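# Switch deadbolt latch to long backset, then release it

## Task

Change the deadbolt latch to the longer of its two backset settings. It must stay resting on the bench. At the finish, neither gripper may be in contact with the latch or with any loose item that is touching it.

## Robot and tools

Robot: two 6-joint arms, left_arm and right_arm, each with a two-finger parallel gripper. The names are labels, not image sides. left_arm's base is at (-0.008, +0.329, 0) m and right_arm's at (+0.028, -0.229, 0) m. Per arm, joint order is always: waist (joint1), shoulder (joint2), elbow (joint3), wrist pitch (joint4), wrist yaw (joint5), wrist roll (joint6). Stated ranges in rad: waist -2.618 to 3.054, shoulder 0.000 to 3.142, elbow 0.000 to 3.142, wrist pitch -1.571 to 1.571, wrist yaw -1.571 to 1.571, wrist roll -2.094 to 2.094. A real end may sit up to 0.036 rad either way.

Scene frame: origin on the table top midway between the arms, +z up, +x out across the table, left_arm on the +y side. Each result prints every gripper's end_effector_position (m) and end_effector_quat_wxyz in this frame. That point lies between the finger pads, roughly 1 cm short of the tips. Fingers extend along the gripper's +z and close along its y. Printed positions can be somewhat off, worse at long reach.

A command row has 14 numbers, each in [-1, 1], always for both arms: left_arm's six joint values then its opening, then right_arm's six joint values then its opening. Joint values are offsets, scaled so 1.0 equals 1.202 rad (waist), 1.258 (shoulder), 1.238 (elbow), 2.073 (wrist pitch), 2.022 (wrist yaw and wrist roll). Opening is absolute, not an offset: +1 fully open, -1 closed.

execute_actions(actions): a list of up to 15 actions. Each action is a table of up to 15 rows; one row per control step of 1/30 s, and a short table repeats its final row to fill the 15 steps (0.5 s). Every row's joint offsets count from the angles held when that action began, not from the preceding row; for a call's first action that means the last angles reported. An empty list only returns state and images. An action requesting a joint more than 0.036 rad beyond its range is rejected for both arms; a malformed action, or a first action failing that check, rejects the whole call. "joint sent to its limit" means a joint was stopped at its end; its absence does not prove there is room left.

move(target, speed, blocking): target is one 14-number row; its offsets count from the Joint positions in the latest result that listed them. All joints travel in sync, so the hand follows a curve, and nothing is avoided on the way. Paths last 0.5 to 10 s. speed, in rad/s from 0.01 to 2 (default 0.5), caps the joint with the longest travel. Result adds a "move:" line: ending (done, off_target, moving, held, fault), limits=held or limits=none, and each arm's joint farthest from target. blocking=false returns after 0.5 s while motion continues; call wait or stop before sending more actions or moves.

wait(seconds): 0 to 10, arms hold their last command; returns early if a running move ends. stop: brakes a running move (needs stopping room; fingers carry on). zoom_image(camera, region): region [x0, y0, x1, y1] in pixels, at most 504 by 504. show_instructions: shows the reference image, the deadbolt latch manual. read_manual: licence texts only. finished_scene(scene): ends the current scene (give its number); irreversible, and the goal must already hold.

Motion limits: each step, a joint's target may lead its measured angle by at most 0.202 (waist), 0.258 (shoulder), 0.238 (elbow), 0.573 (wrist pitch), 0.522 (wrist yaw, roll) rad, and targets are pulled back if they would place the gripper over 70 mm from where it is. Big offsets therefore need several actions. The "Joint targets" line shows what joints are currently driven toward. Arms can sag under zero offsets; resend the offsets that reach the desired angles.

Results: Joint positions and Joint velocities give per arm the six joints (rad, rad/s) then pad gap (m; 0.094 fully open). grip_measured is the opening on the command scale; readings may be off about 1 mm. To hold something, command roughly 0.03 below grip_measured (less for a lighter hold). Pads push up to about 50 to 62 N, less on thin parts. "joint command not followed" means a clearance check altered some joint targets. Joint torques include offsets and noise. MOTOR HOT appears at 75 °C; 90 °C halts that arm for 10 s; 100 °C makes it go limp and fall. These, and other stops, show as FAULT lines.

The simulation keeps running while you think; the robot holds its last command.

Cameras: cam_head_left, cam_head_right, cam_high, cam_low (672x504), cam_left_wrist, cam_right_wrist (504x504, fisheye).

Avoid: knocking anything off the table, dropping the latch, letting the arms collide or shove each other, fast impacts, and targets set far past contact (they press harder). Finish with grippers opened and withdrawn so nothing touches the latch or items resting against it.

Each tool is called after "Emit:" as a command line: name --argument value for each argument, lists and objects as JSON in quotes; but a table of rows of numbers goes row by row, as --pt "numbers of a row", without its own name.

Reference images:

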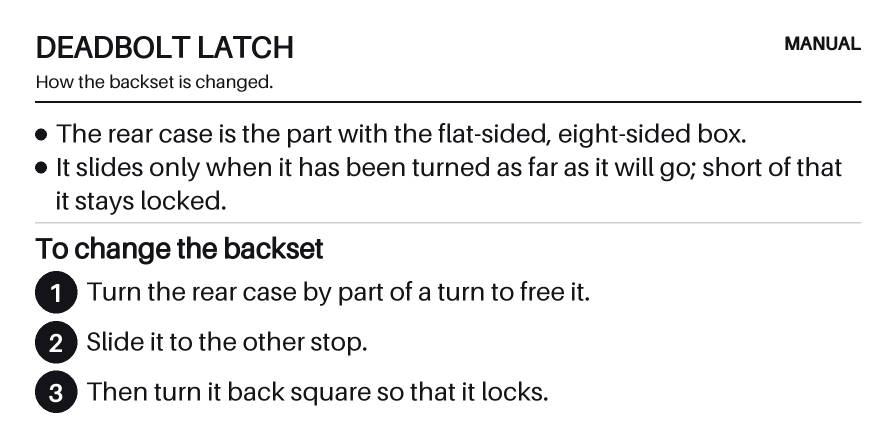

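## Session

Emit:
execute_actions --actions '[]'

Scene clock: 0.00 s.
left_arm: end_effector_position=(+0.5827, +0.3156, +0.3089) grip_measured=-0.379 end_effector_quat_wxyz=(+0.595, +0.096, +0.777, +0.181) | right_arm: end_effector_position=(+0.2425, -0.1907, +0.1161) grip_measured=+1.000 end_effector_quat_wxyz=(+0.370, +0.402, +0.732, +0.408)
Joint names: [waist, shoulder, elbow, wrist pitch, wrist yaw, wrist roll]
Joint positions: left_arm=[-0.048  1.883  1.626  0.021 -0.269  0.354  0.029] | right_arm=[-0.367  0.104  0.156 -0.53  -0.541  1.077  0.094]
Joint velocities: left_arm=[-0.002  0.007  0.012  0.022  0.007 -0.007 -0.   ] | right_arm=[-0.012 -0.012 -0.007 -0.081  0.022 -0.022  0.   ]
Joint torques (N m, as the arm reports them, + toward a larger angle): no reading
Joint targets: left_arm=[-0.048 1.874 1.634 0.017 -0.270 0.351] | right_arm=[-0.367 0.096 0.159 -0.541 -0.541 1.071]

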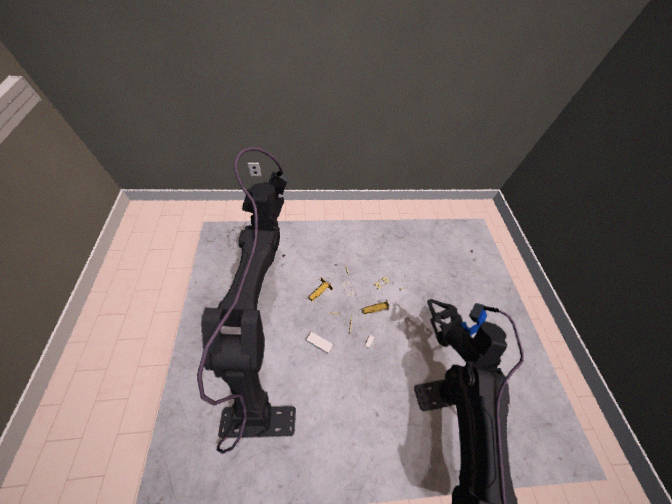

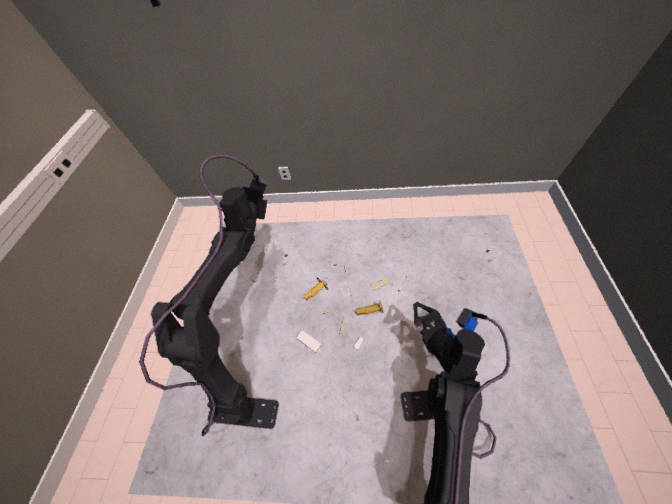

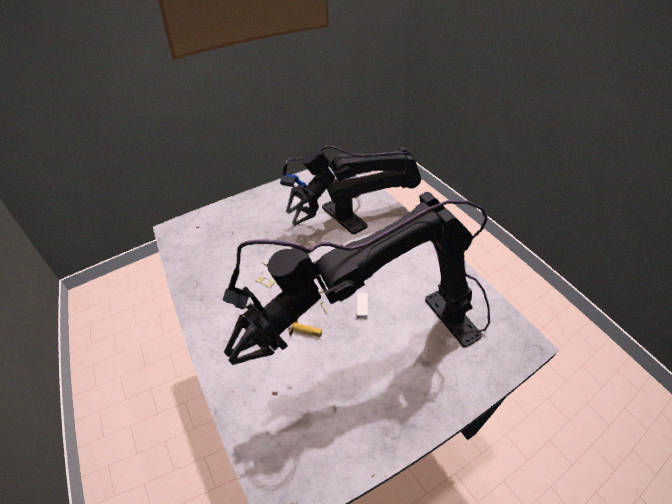

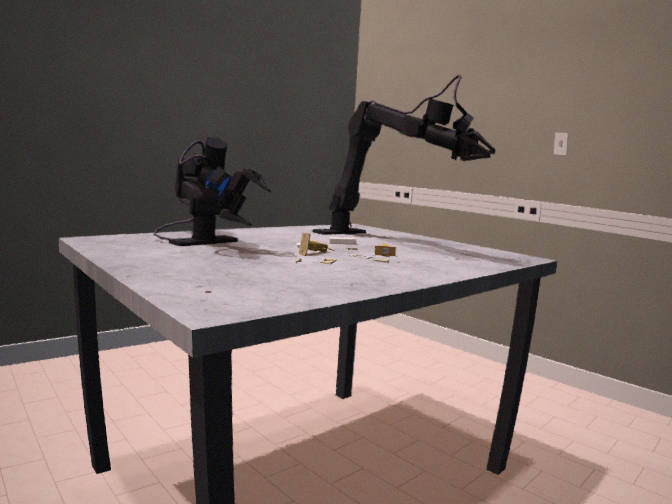

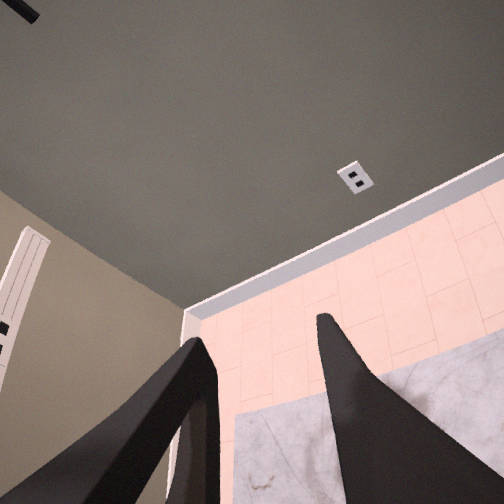

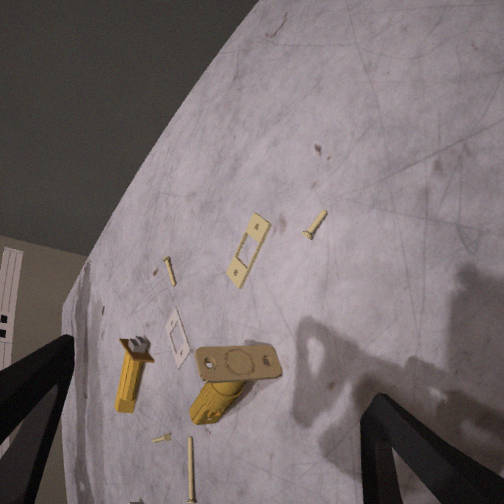

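Emit:
zoom_image --camera "cam_head_left" --region '[290,250,430,360]'

Emit:
zoom_image --camera "cam_right_wrist" --region '[90,300,310,450]'

Emit:
zoom_image --camera "cam_low" --region '[270,215,420,280]'

Region (290, 250, 430, 360) of cam_head_left's 672x504 image, scaled by 3.600, with more detail than that image has; it fills the top 396 rows of this view, and the rest is white.

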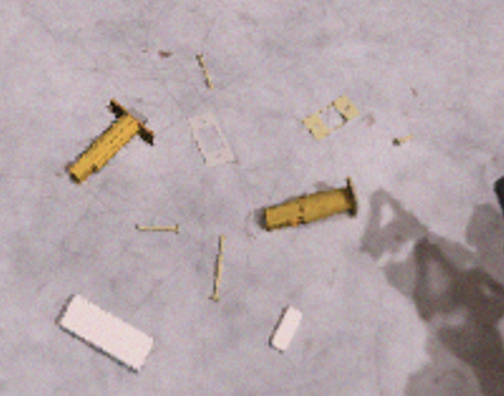

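Region (90, 300, 310, 450) of cam_right_wrist's 504x504 image, scaled by 2.291, with more detail than that image has; it fills the top 344 rows of this view, and the rest is white.

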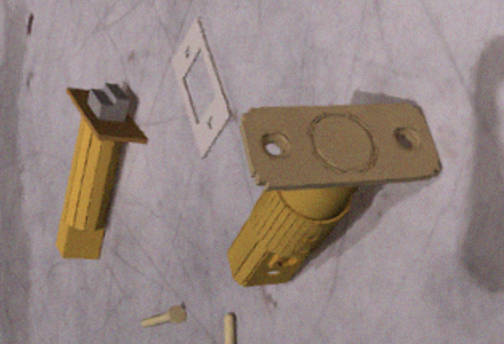

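Region (270, 215, 420, 280) of cam_low's 672x504 image, scaled by 3.360, with more detail than that image has; it fills the top 218 rows of this view, and the rest is white.

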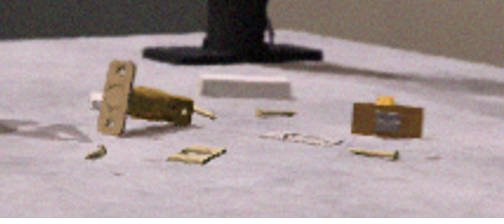

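Emit:
move --target '[0,0,0,0,0,0,1, 0.4,0.7,0.75,-0.2,0.27,-0.5,1]' --speed 1.2

Emit:
move --target '[0,0,0,0,0,0,1, 0.4,0.73,0.56,-0.24,0,-0.03,1]' --speed 1.0

Scene clock: 39.27 s.
left_arm: end_effector_position=(+0.5827, +0.3156, +0.3089) grip_measured=+1.000 end_effector_quat_wxyz=(+0.595, +0.096, +0.777, +0.181) | right_arm: end_effector_position=(+0.2978, -0.1701, +0.2301) grip_measured=+1.000 end_effector_quat_wxyz=(+0.351, -0.062, +0.933, +0.053)
Joint names: [waist, shoulder, elbow, wrist pitch, wrist yaw, wrist roll]
Joint positions: left_arm=[-0.048  1.883  1.626  0.021 -0.269  0.354  0.094] | right_arm=[ 0.104  0.975  1.053 -0.924 -0.006  0.078  0.094]
Joint velocities: left_arm=[ 0.002 -0.012  0.002 -0.022 -0.037  0.007  0.   ] | right_arm=[-0.017 -0.017 -0.002  0.022 -0.007  0.037  0.   ]
Joint torques (N m, as the arm reports them, + toward a larger angle): left_arm=[ -0.02 -10.79   8.44   2.1   -0.04  -0.04] | right_arm=[ 0.85 -0.86 10.5   1.24  0.08 -0.11]
Joint targets: left_arm=[-0.048 1.883 1.626 0.021 -0.269 0.354] | right_arm=[0.114 0.985 1.085 -0.944 0.005 0.066]
move: off_target (right_arm); limits=none; left_arm: farthest joint: the waist, 0.000 radians from its target (0.000 radians at the start); right_arm: farthest joint: the elbow, 0.031 radians from its target (0.928 radians at the start)

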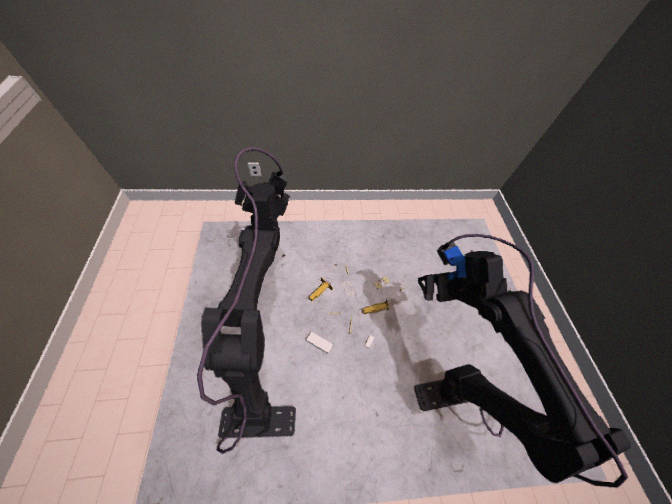

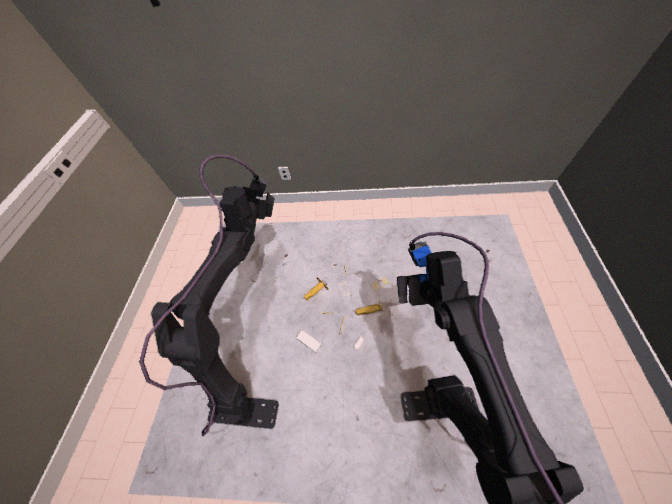

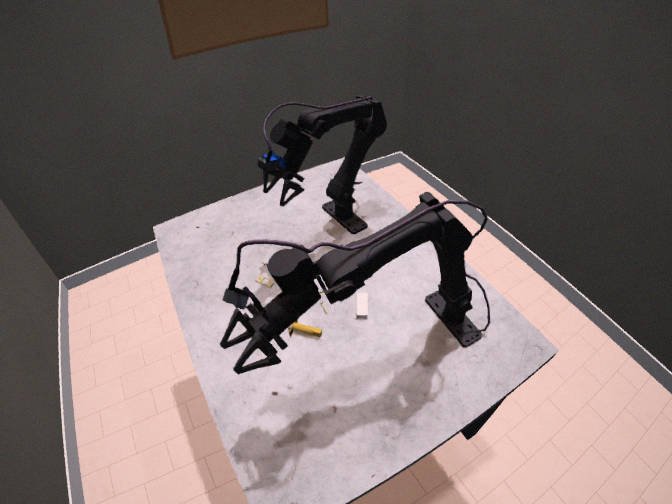

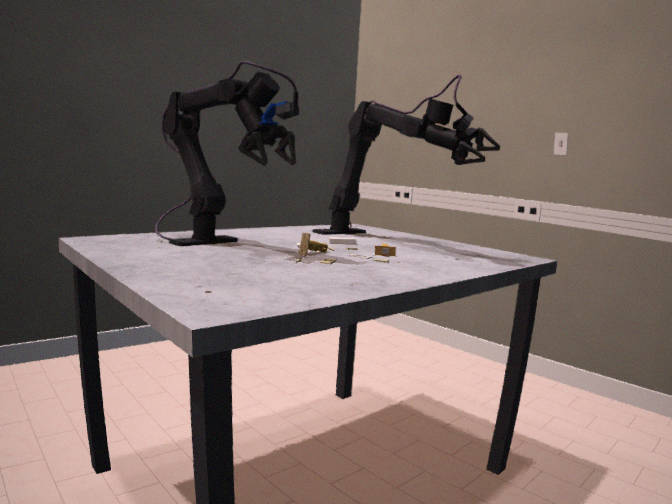

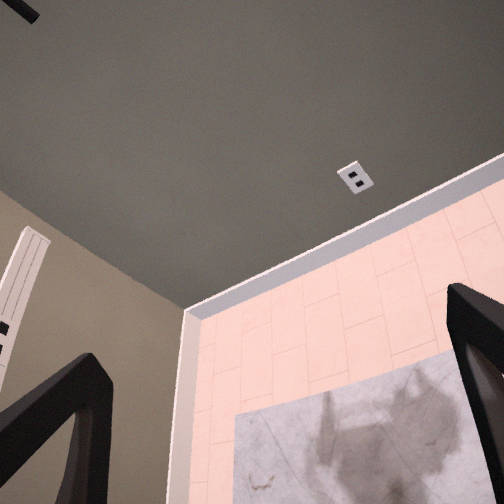

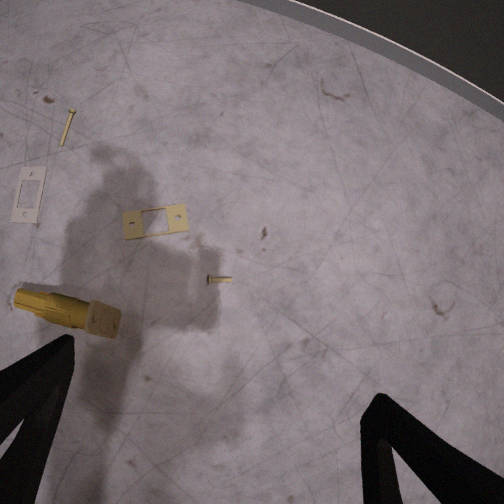

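Scene clock: 41.10 s.
left_arm: end_effector_position=(+0.5827, +0.3156, +0.3089) grip_measured=+1.000 end_effector_quat_wxyz=(+0.595, +0.096, +0.777, +0.181) | right_arm: end_effector_position=(+0.2977, -0.0049, +0.1363) grip_measured=+1.000 end_effector_quat_wxyz=(-0.009, -0.324, +0.946, -0.001)
Joint names: [waist, shoulder, elbow, wrist pitch, wrist yaw, wrist roll]
Joint positions: left_arm=[-0.048  1.883  1.626  0.021 -0.269  0.354  0.094] | right_arm=[ 0.583  1.893  1.716 -1.411 -0.005  0.028  0.094]
Joint velocities: left_arm=[ 0.007 -0.002  0.012 -0.022  0.037  0.037  0.   ] | right_arm=[-0.007 -0.002  0.007 -0.007  0.066  0.022  0.   ]
Joint torques (N m, as the arm reports them, + toward a larger angle): left_arm=[ -0.02 -10.8    8.44   2.11  -0.05  -0.04] | right_arm=[ 0.13 -9.04  9.54 -0.01 -0.04 -0.09]
Joint targets: left_arm=[-0.048 1.883 1.626 0.021 -0.269 0.354] | right_arm=[0.584 1.893 1.747 -1.422 -0.006 0.017]
move: off_target (right_arm); limits=none; left_arm: farthest joint: the waist, 0.000 radians from its target (0.000 radians at the start); right_arm: farthest joint: the elbow, 0.031 radians from its target (0.693 radians at the start)

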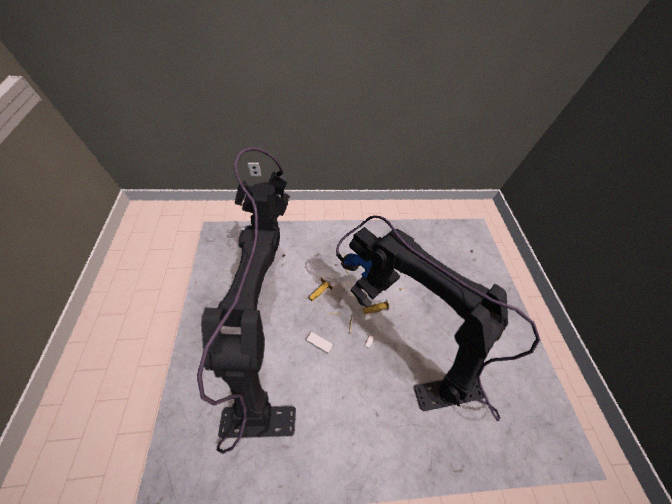

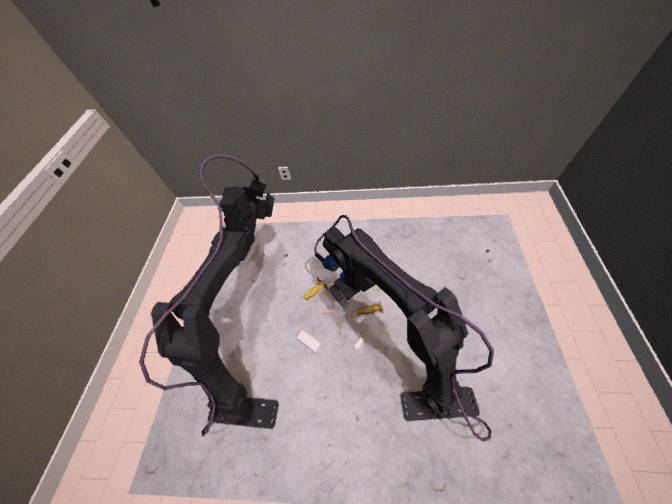

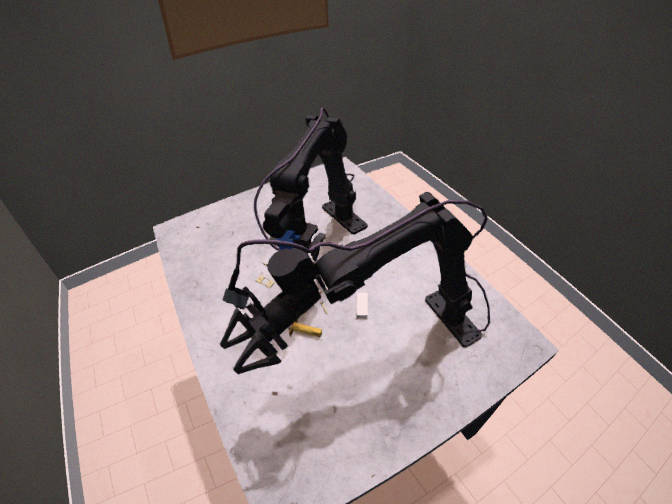

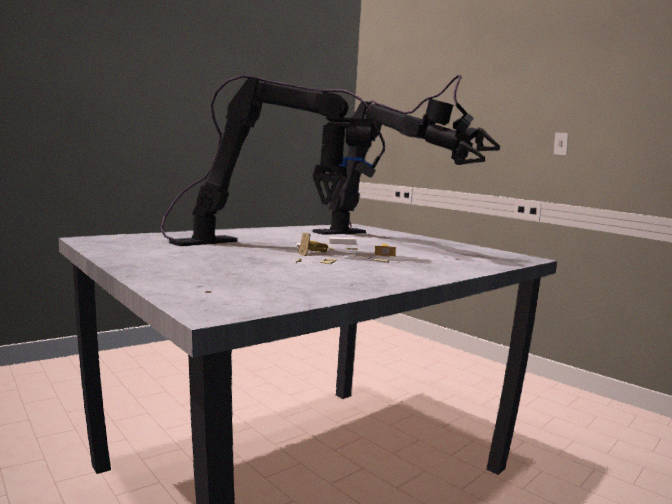

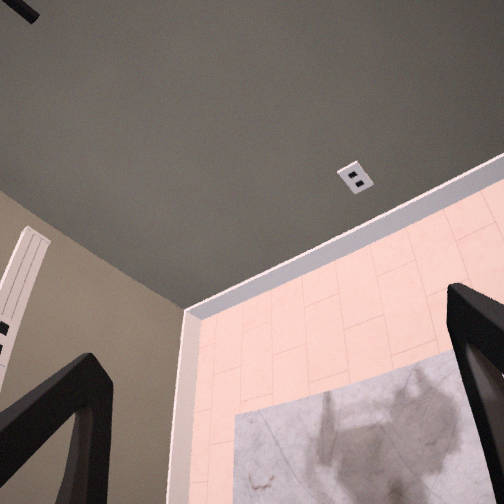

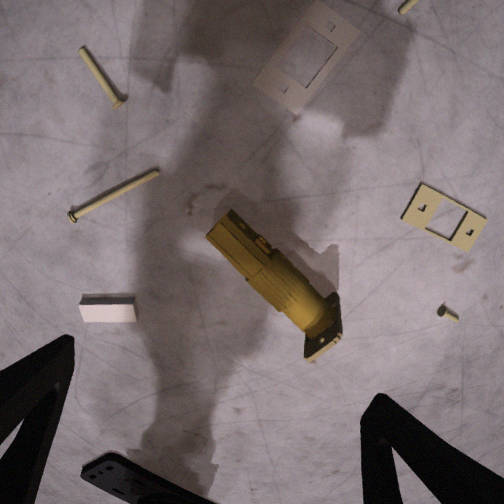

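Emit:
move --target '[0,0,0,0,0,0,1, -0.162,-0.111,-0.30,0.135,0,-0.49,1]' --speed 0.8

Emit:
zoom_image --camera "cam_low" --region '[260,160,420,280]'

Scene clock: 85.10 s.
left_arm: end_effector_position=(+0.5827, +0.3156, +0.3089) grip_measured=+1.000 end_effector_quat_wxyz=(+0.595, +0.096, +0.777, +0.181) | right_arm: end_effector_position=(+0.3158, -0.0692, +0.0866) grip_measured=+1.000 end_effector_quat_wxyz=(+0.014, -0.664, +0.748, -0.001)
Joint names: [waist, shoulder, elbow, wrist pitch, wrist yaw, wrist roll]
Joint positions: left_arm=[-0.048  1.883  1.626  0.021 -0.269  0.354  0.094] | right_arm=[ 0.397  1.777  1.369 -1.136 -0.005 -0.95   0.094]
Joint velocities: left_arm=[-0.012  0.017 -0.002  0.022 -0.007  0.007  0.   ] | right_arm=[ 0.002 -0.002  0.002 -0.022  0.037  0.007  0.   ]
Joint torques (N m, as the arm reports them, + toward a larger angle): left_arm=[ -0.03 -10.81   8.41   2.1   -0.05  -0.04] | right_arm=[-0.6  -9.69  4.88  0.27  0.03 -0.11]
Joint targets: left_arm=[-0.048 1.883 1.626 0.021 -0.269 0.354] | right_arm=[0.389 1.754 1.344 -1.131 -0.005 -0.962]
move: off_target (right_arm); limits=none; left_arm: farthest joint: the waist, 0.000 radians from its target (0.000 radians at the start); right_arm: farthest joint: the elbow, 0.025 radians from its target (0.371 radians at the start)

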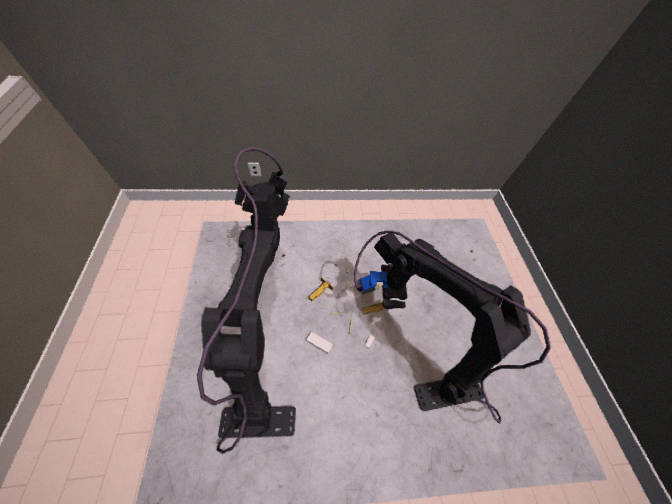

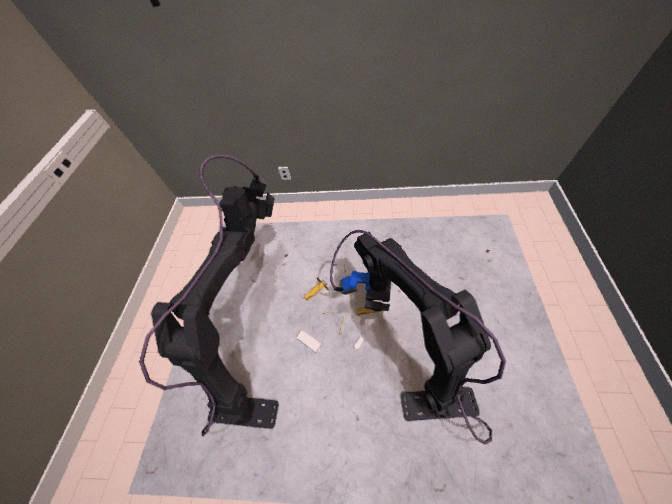

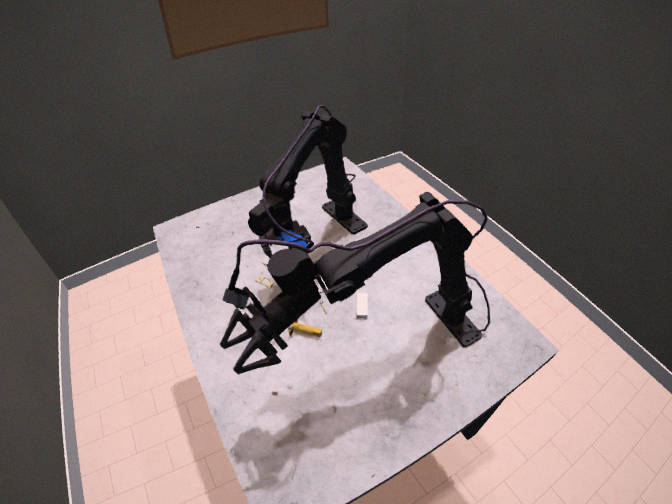

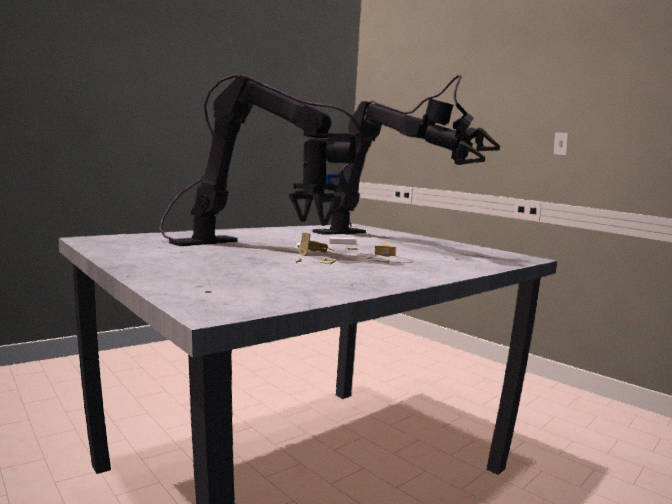

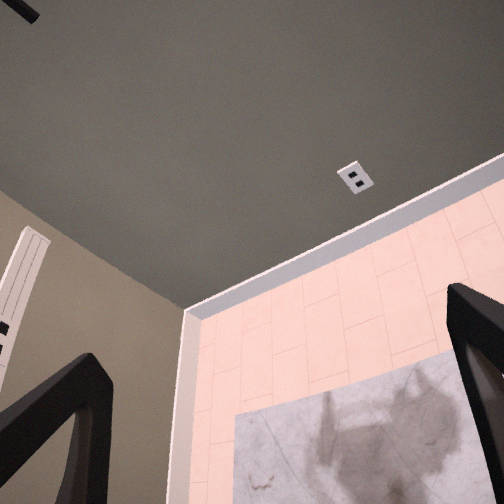

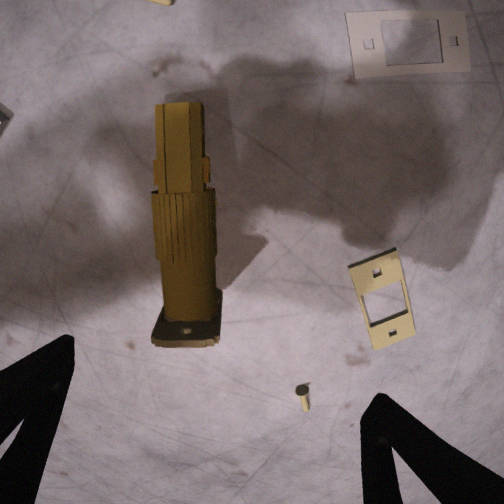

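Region (260, 160, 420, 280) of cam_low's 672x504 image, scaled by 3.150, with more detail than that image has; it fills the top 378 rows of this view, and the rest is white.

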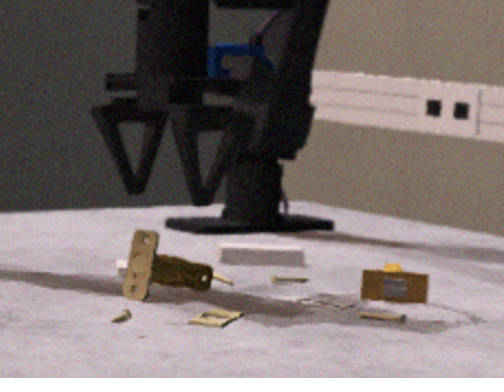

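Emit:
move --target '[0,0,0,0,0,0,1, 0.02,-0.02,-0.12,0.055,0,0.012,0.15]' --speed 0.4

Scene clock: 104.70 s.
left_arm: end_effector_position=(+0.5827, +0.3156, +0.3089) grip_measured=+1.000 end_effector_quat_wxyz=(+0.595, +0.096, +0.777, +0.181) | right_arm: end_effector_position=(+0.3029, -0.0709, +0.0554) grip_measured=+0.152 end_effector_quat_wxyz=(+0.004, -0.665, +0.747, +0.002)
Joint names: [waist, shoulder, elbow, wrist pitch, wrist yaw, wrist roll]
Joint positions: left_arm=[-0.048  1.883  1.626  0.021 -0.269  0.354  0.094] | right_arm=[ 0.412  1.777  1.243 -1.028 -0.005 -0.938  0.054]
Joint velocities: left_arm=[ 0.007 -0.002 -0.017 -0.051 -0.037  0.037  0.   ] | right_arm=[-0.022 -0.002 -0.017 -0.051 -0.007  0.022  0.001]
Joint torques (N m, as the arm reports them, + toward a larger angle): left_arm=[ -0.05 -10.78   8.47   2.1   -0.04  -0.04] | right_arm=[ 0.77 -9.64  4.99  0.21  0.05  0.11]
Joint targets: left_arm=[-0.048 1.883 1.626 0.021 -0.269 0.354] | right_arm=[0.421 1.752 1.221 -1.022 -0.005 -0.926]
move: off_target (right_arm); limits=none; left_arm: farthest joint: the waist, 0.000 radians from its target (0.000 radians at the start); right_arm: farthest joint: the shoulder, 0.025 radians from its target (0.025 radians at the start)

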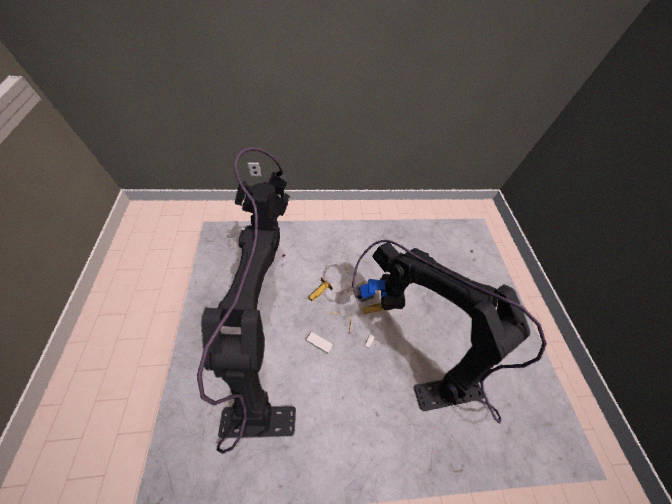

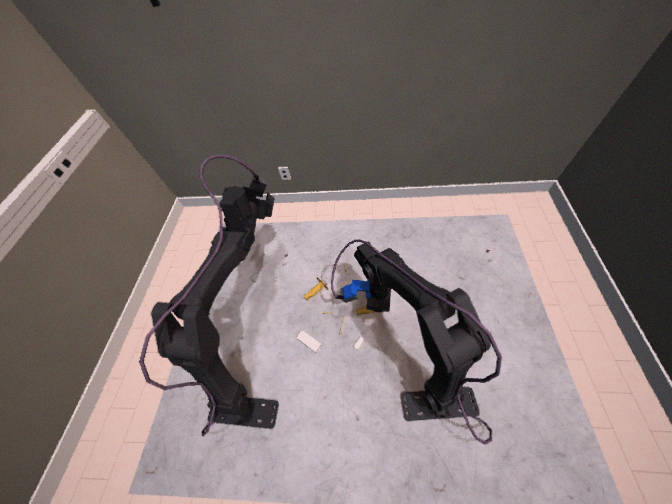

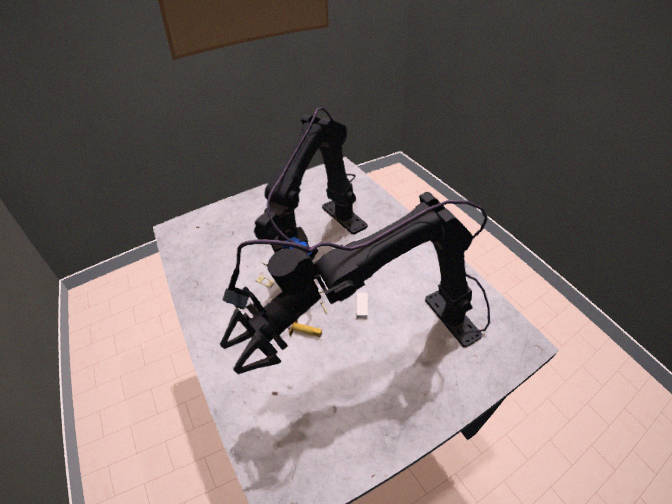

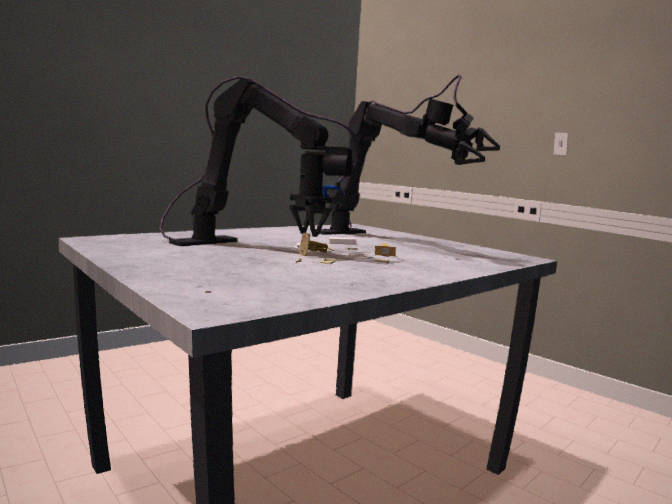

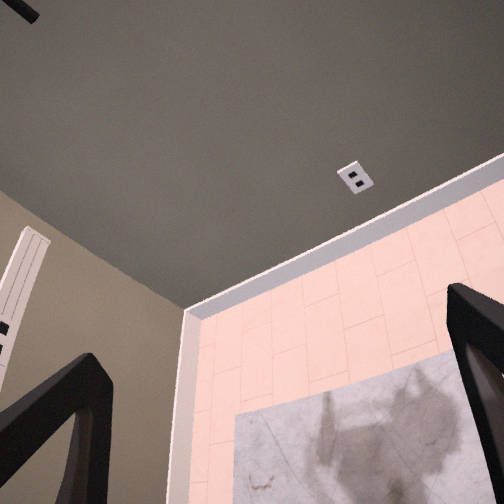

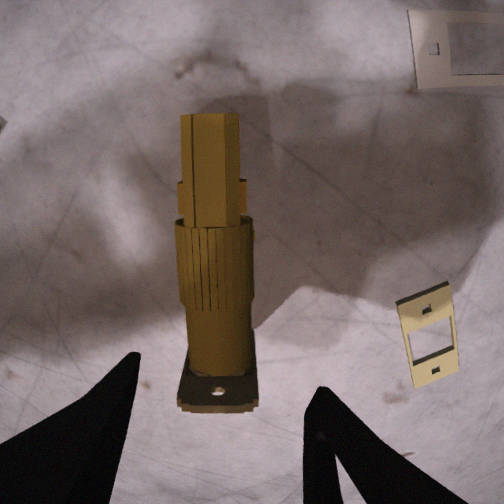

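Emit:
move --target '[0,0,0,0,0,0,1, -0.034,0.008,-0.08,0.054,0,-0.006,0.15]' --speed 0.2

Scene clock: 114.93 s.
left_arm: end_effector_position=(+0.5827, +0.3156, +0.3089) grip_measured=+1.000 end_effector_quat_wxyz=(+0.595, +0.096, +0.777, +0.181) | right_arm: end_effector_position=(+0.3093, -0.0787, +0.0379) grip_measured=+0.152 end_effector_quat_wxyz=(+0.020, -0.653, +0.757, -0.002)
Joint names: [waist, shoulder, elbow, wrist pitch, wrist yaw, wrist roll]
Joint positions: left_arm=[-0.048  1.883  1.626  0.021 -0.269  0.354  0.094] | right_arm=[ 0.381  1.777  1.168 -0.922 -0.005 -0.939  0.054]
Joint velocities: left_arm=[ 0.002 -0.007  0.012 -0.022 -0.022  0.037  0.   ] | right_arm=[-0.022 -0.007 -0.007  0.007 -0.007  0.007 -0.   ]
Joint torques (N m, as the arm reports them, + toward a larger angle): left_arm=[ -0.04 -10.75   8.42   2.11  -0.03  -0.03] | right_arm=[-0.84 -7.05  4.84  0.29 -0.02 -0.1 ]
Joint targets: left_arm=[-0.048 1.883 1.626 0.021 -0.269 0.354] | right_arm=[0.371 1.787 1.144 -0.917 -0.005 -0.950]
move: off_target (right_arm); limits=none; left_arm: farthest joint: the waist, 0.000 radians from its target (0.000 radians at the start); right_arm: farthest joint: the elbow, 0.024 radians from its target (0.099 radians at the start)

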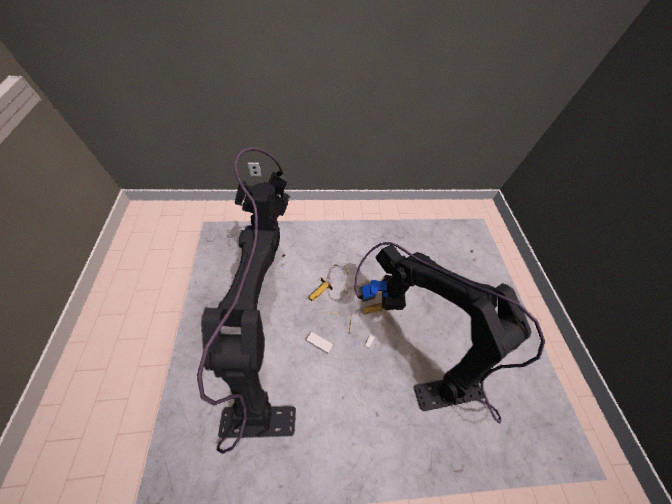

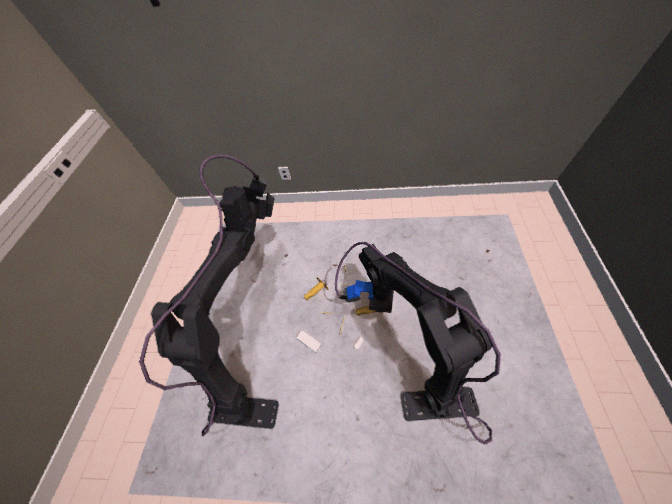

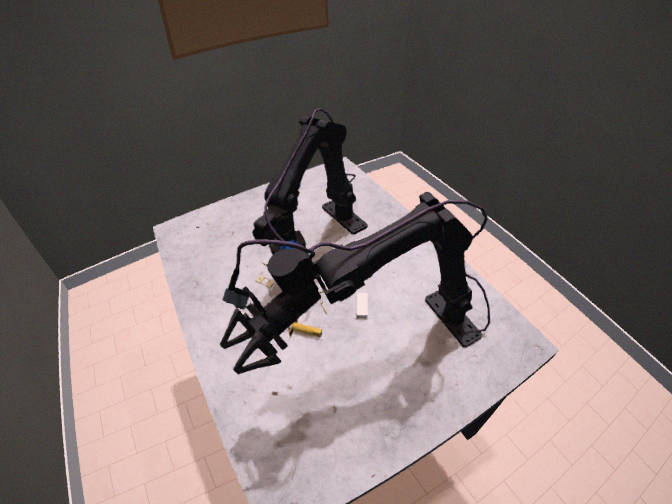

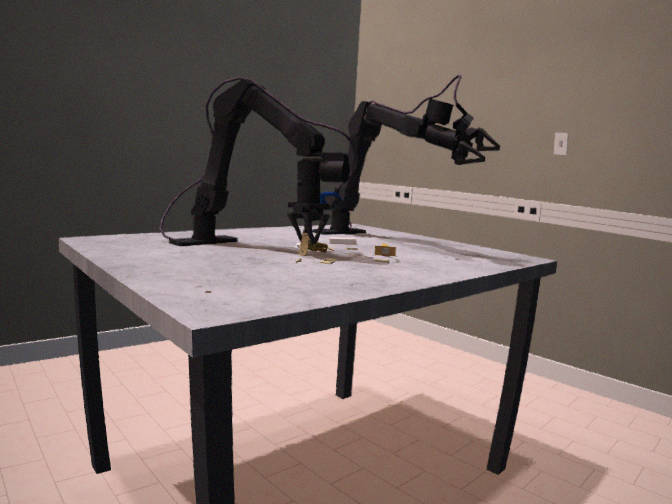

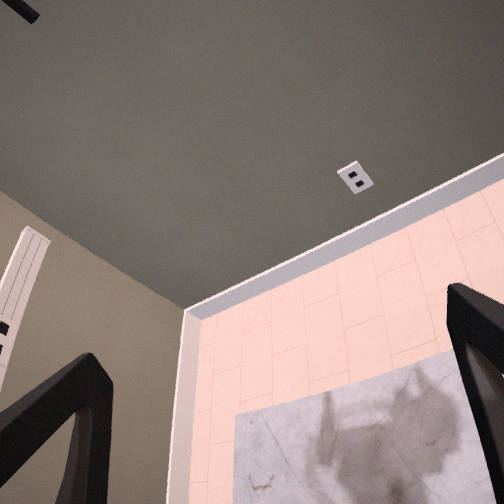

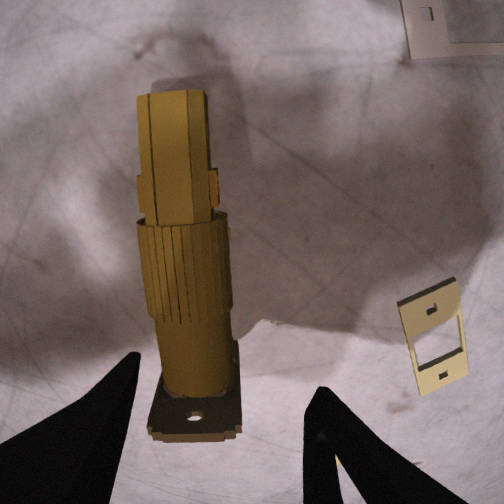

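Emit:
move --target '[0,0,0,0,0,0,1, 0.022,-0.036,-0.068,0,0,0.006,0.15]' --speed 0.2

Scene clock: 126.73 s.
left_arm: end_effector_position=(+0.5827, +0.3156, +0.3089) grip_measured=+1.000 end_effector_quat_wxyz=(+0.595, +0.096, +0.777, +0.181) | right_arm: end_effector_position=(+0.2914, -0.0823, +0.0305) grip_measured=+0.152 end_effector_quat_wxyz=(+0.004, -0.660, +0.751, +0.002)
Joint names: [waist, shoulder, elbow, wrist pitch, wrist yaw, wrist roll]
Joint positions: left_arm=[-0.048  1.883  1.626  0.021 -0.269  0.354  0.094] | right_arm=[ 0.398  1.753  1.109 -0.918 -0.005 -0.938  0.054]
Joint velocities: left_arm=[-0.002 -0.002  0.007  0.007 -0.066 -0.007  0.   ] | right_arm=[ 0.002  0.002 -0.012 -0.051 -0.007  0.037  0.   ]
Joint torques (N m, as the arm reports them, + toward a larger angle): left_arm=[  0.03 -10.76   8.4    2.1   -0.04  -0.04] | right_arm=[ 0.66 -8.94  4.62  0.07  0.01  0.17]
Joint targets: left_arm=[-0.048 1.883 1.626 0.021 -0.269 0.354] | right_arm=[0.407 1.732 1.084 -0.922 -0.005 -0.927]
move: off_target (right_arm); limits=none; left_arm: farthest joint: the waist, 0.000 radians from its target (0.000 radians at the start); right_arm: farthest joint: the elbow, 0.025 radians from its target (0.084 radians at the start)

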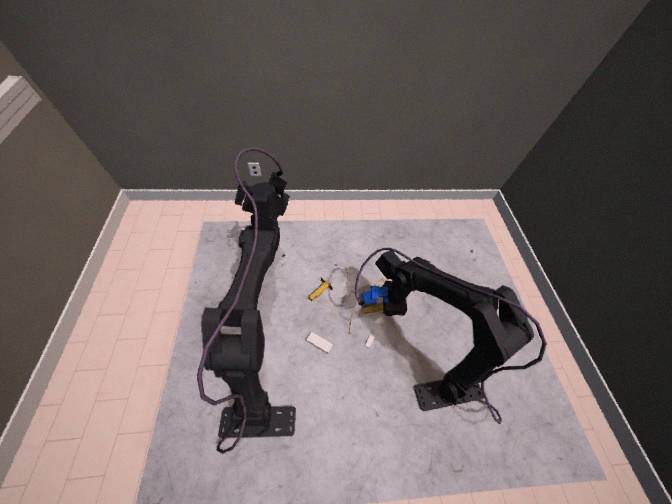

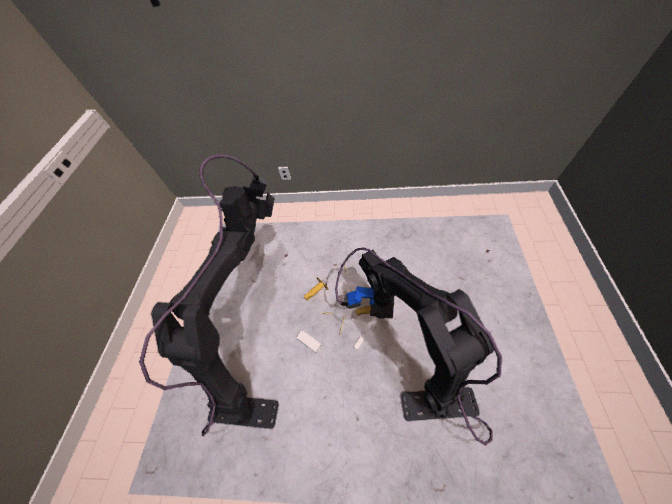

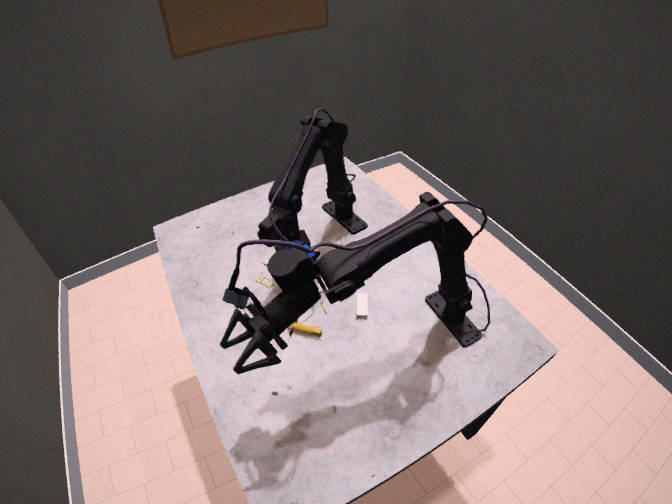

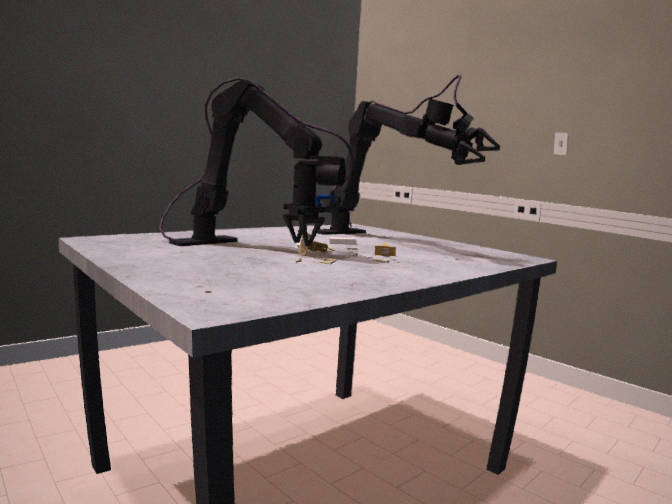

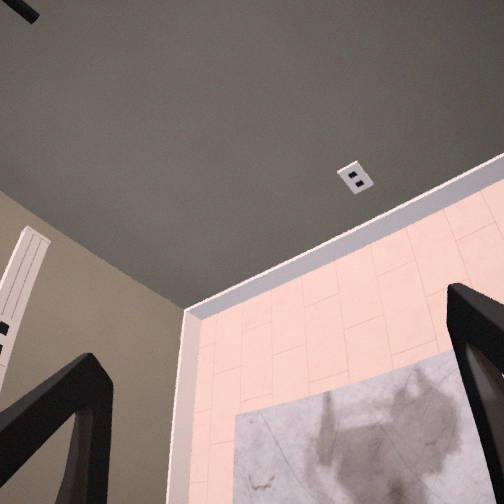

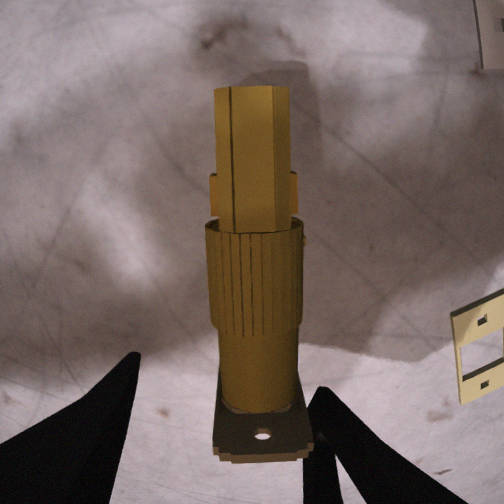

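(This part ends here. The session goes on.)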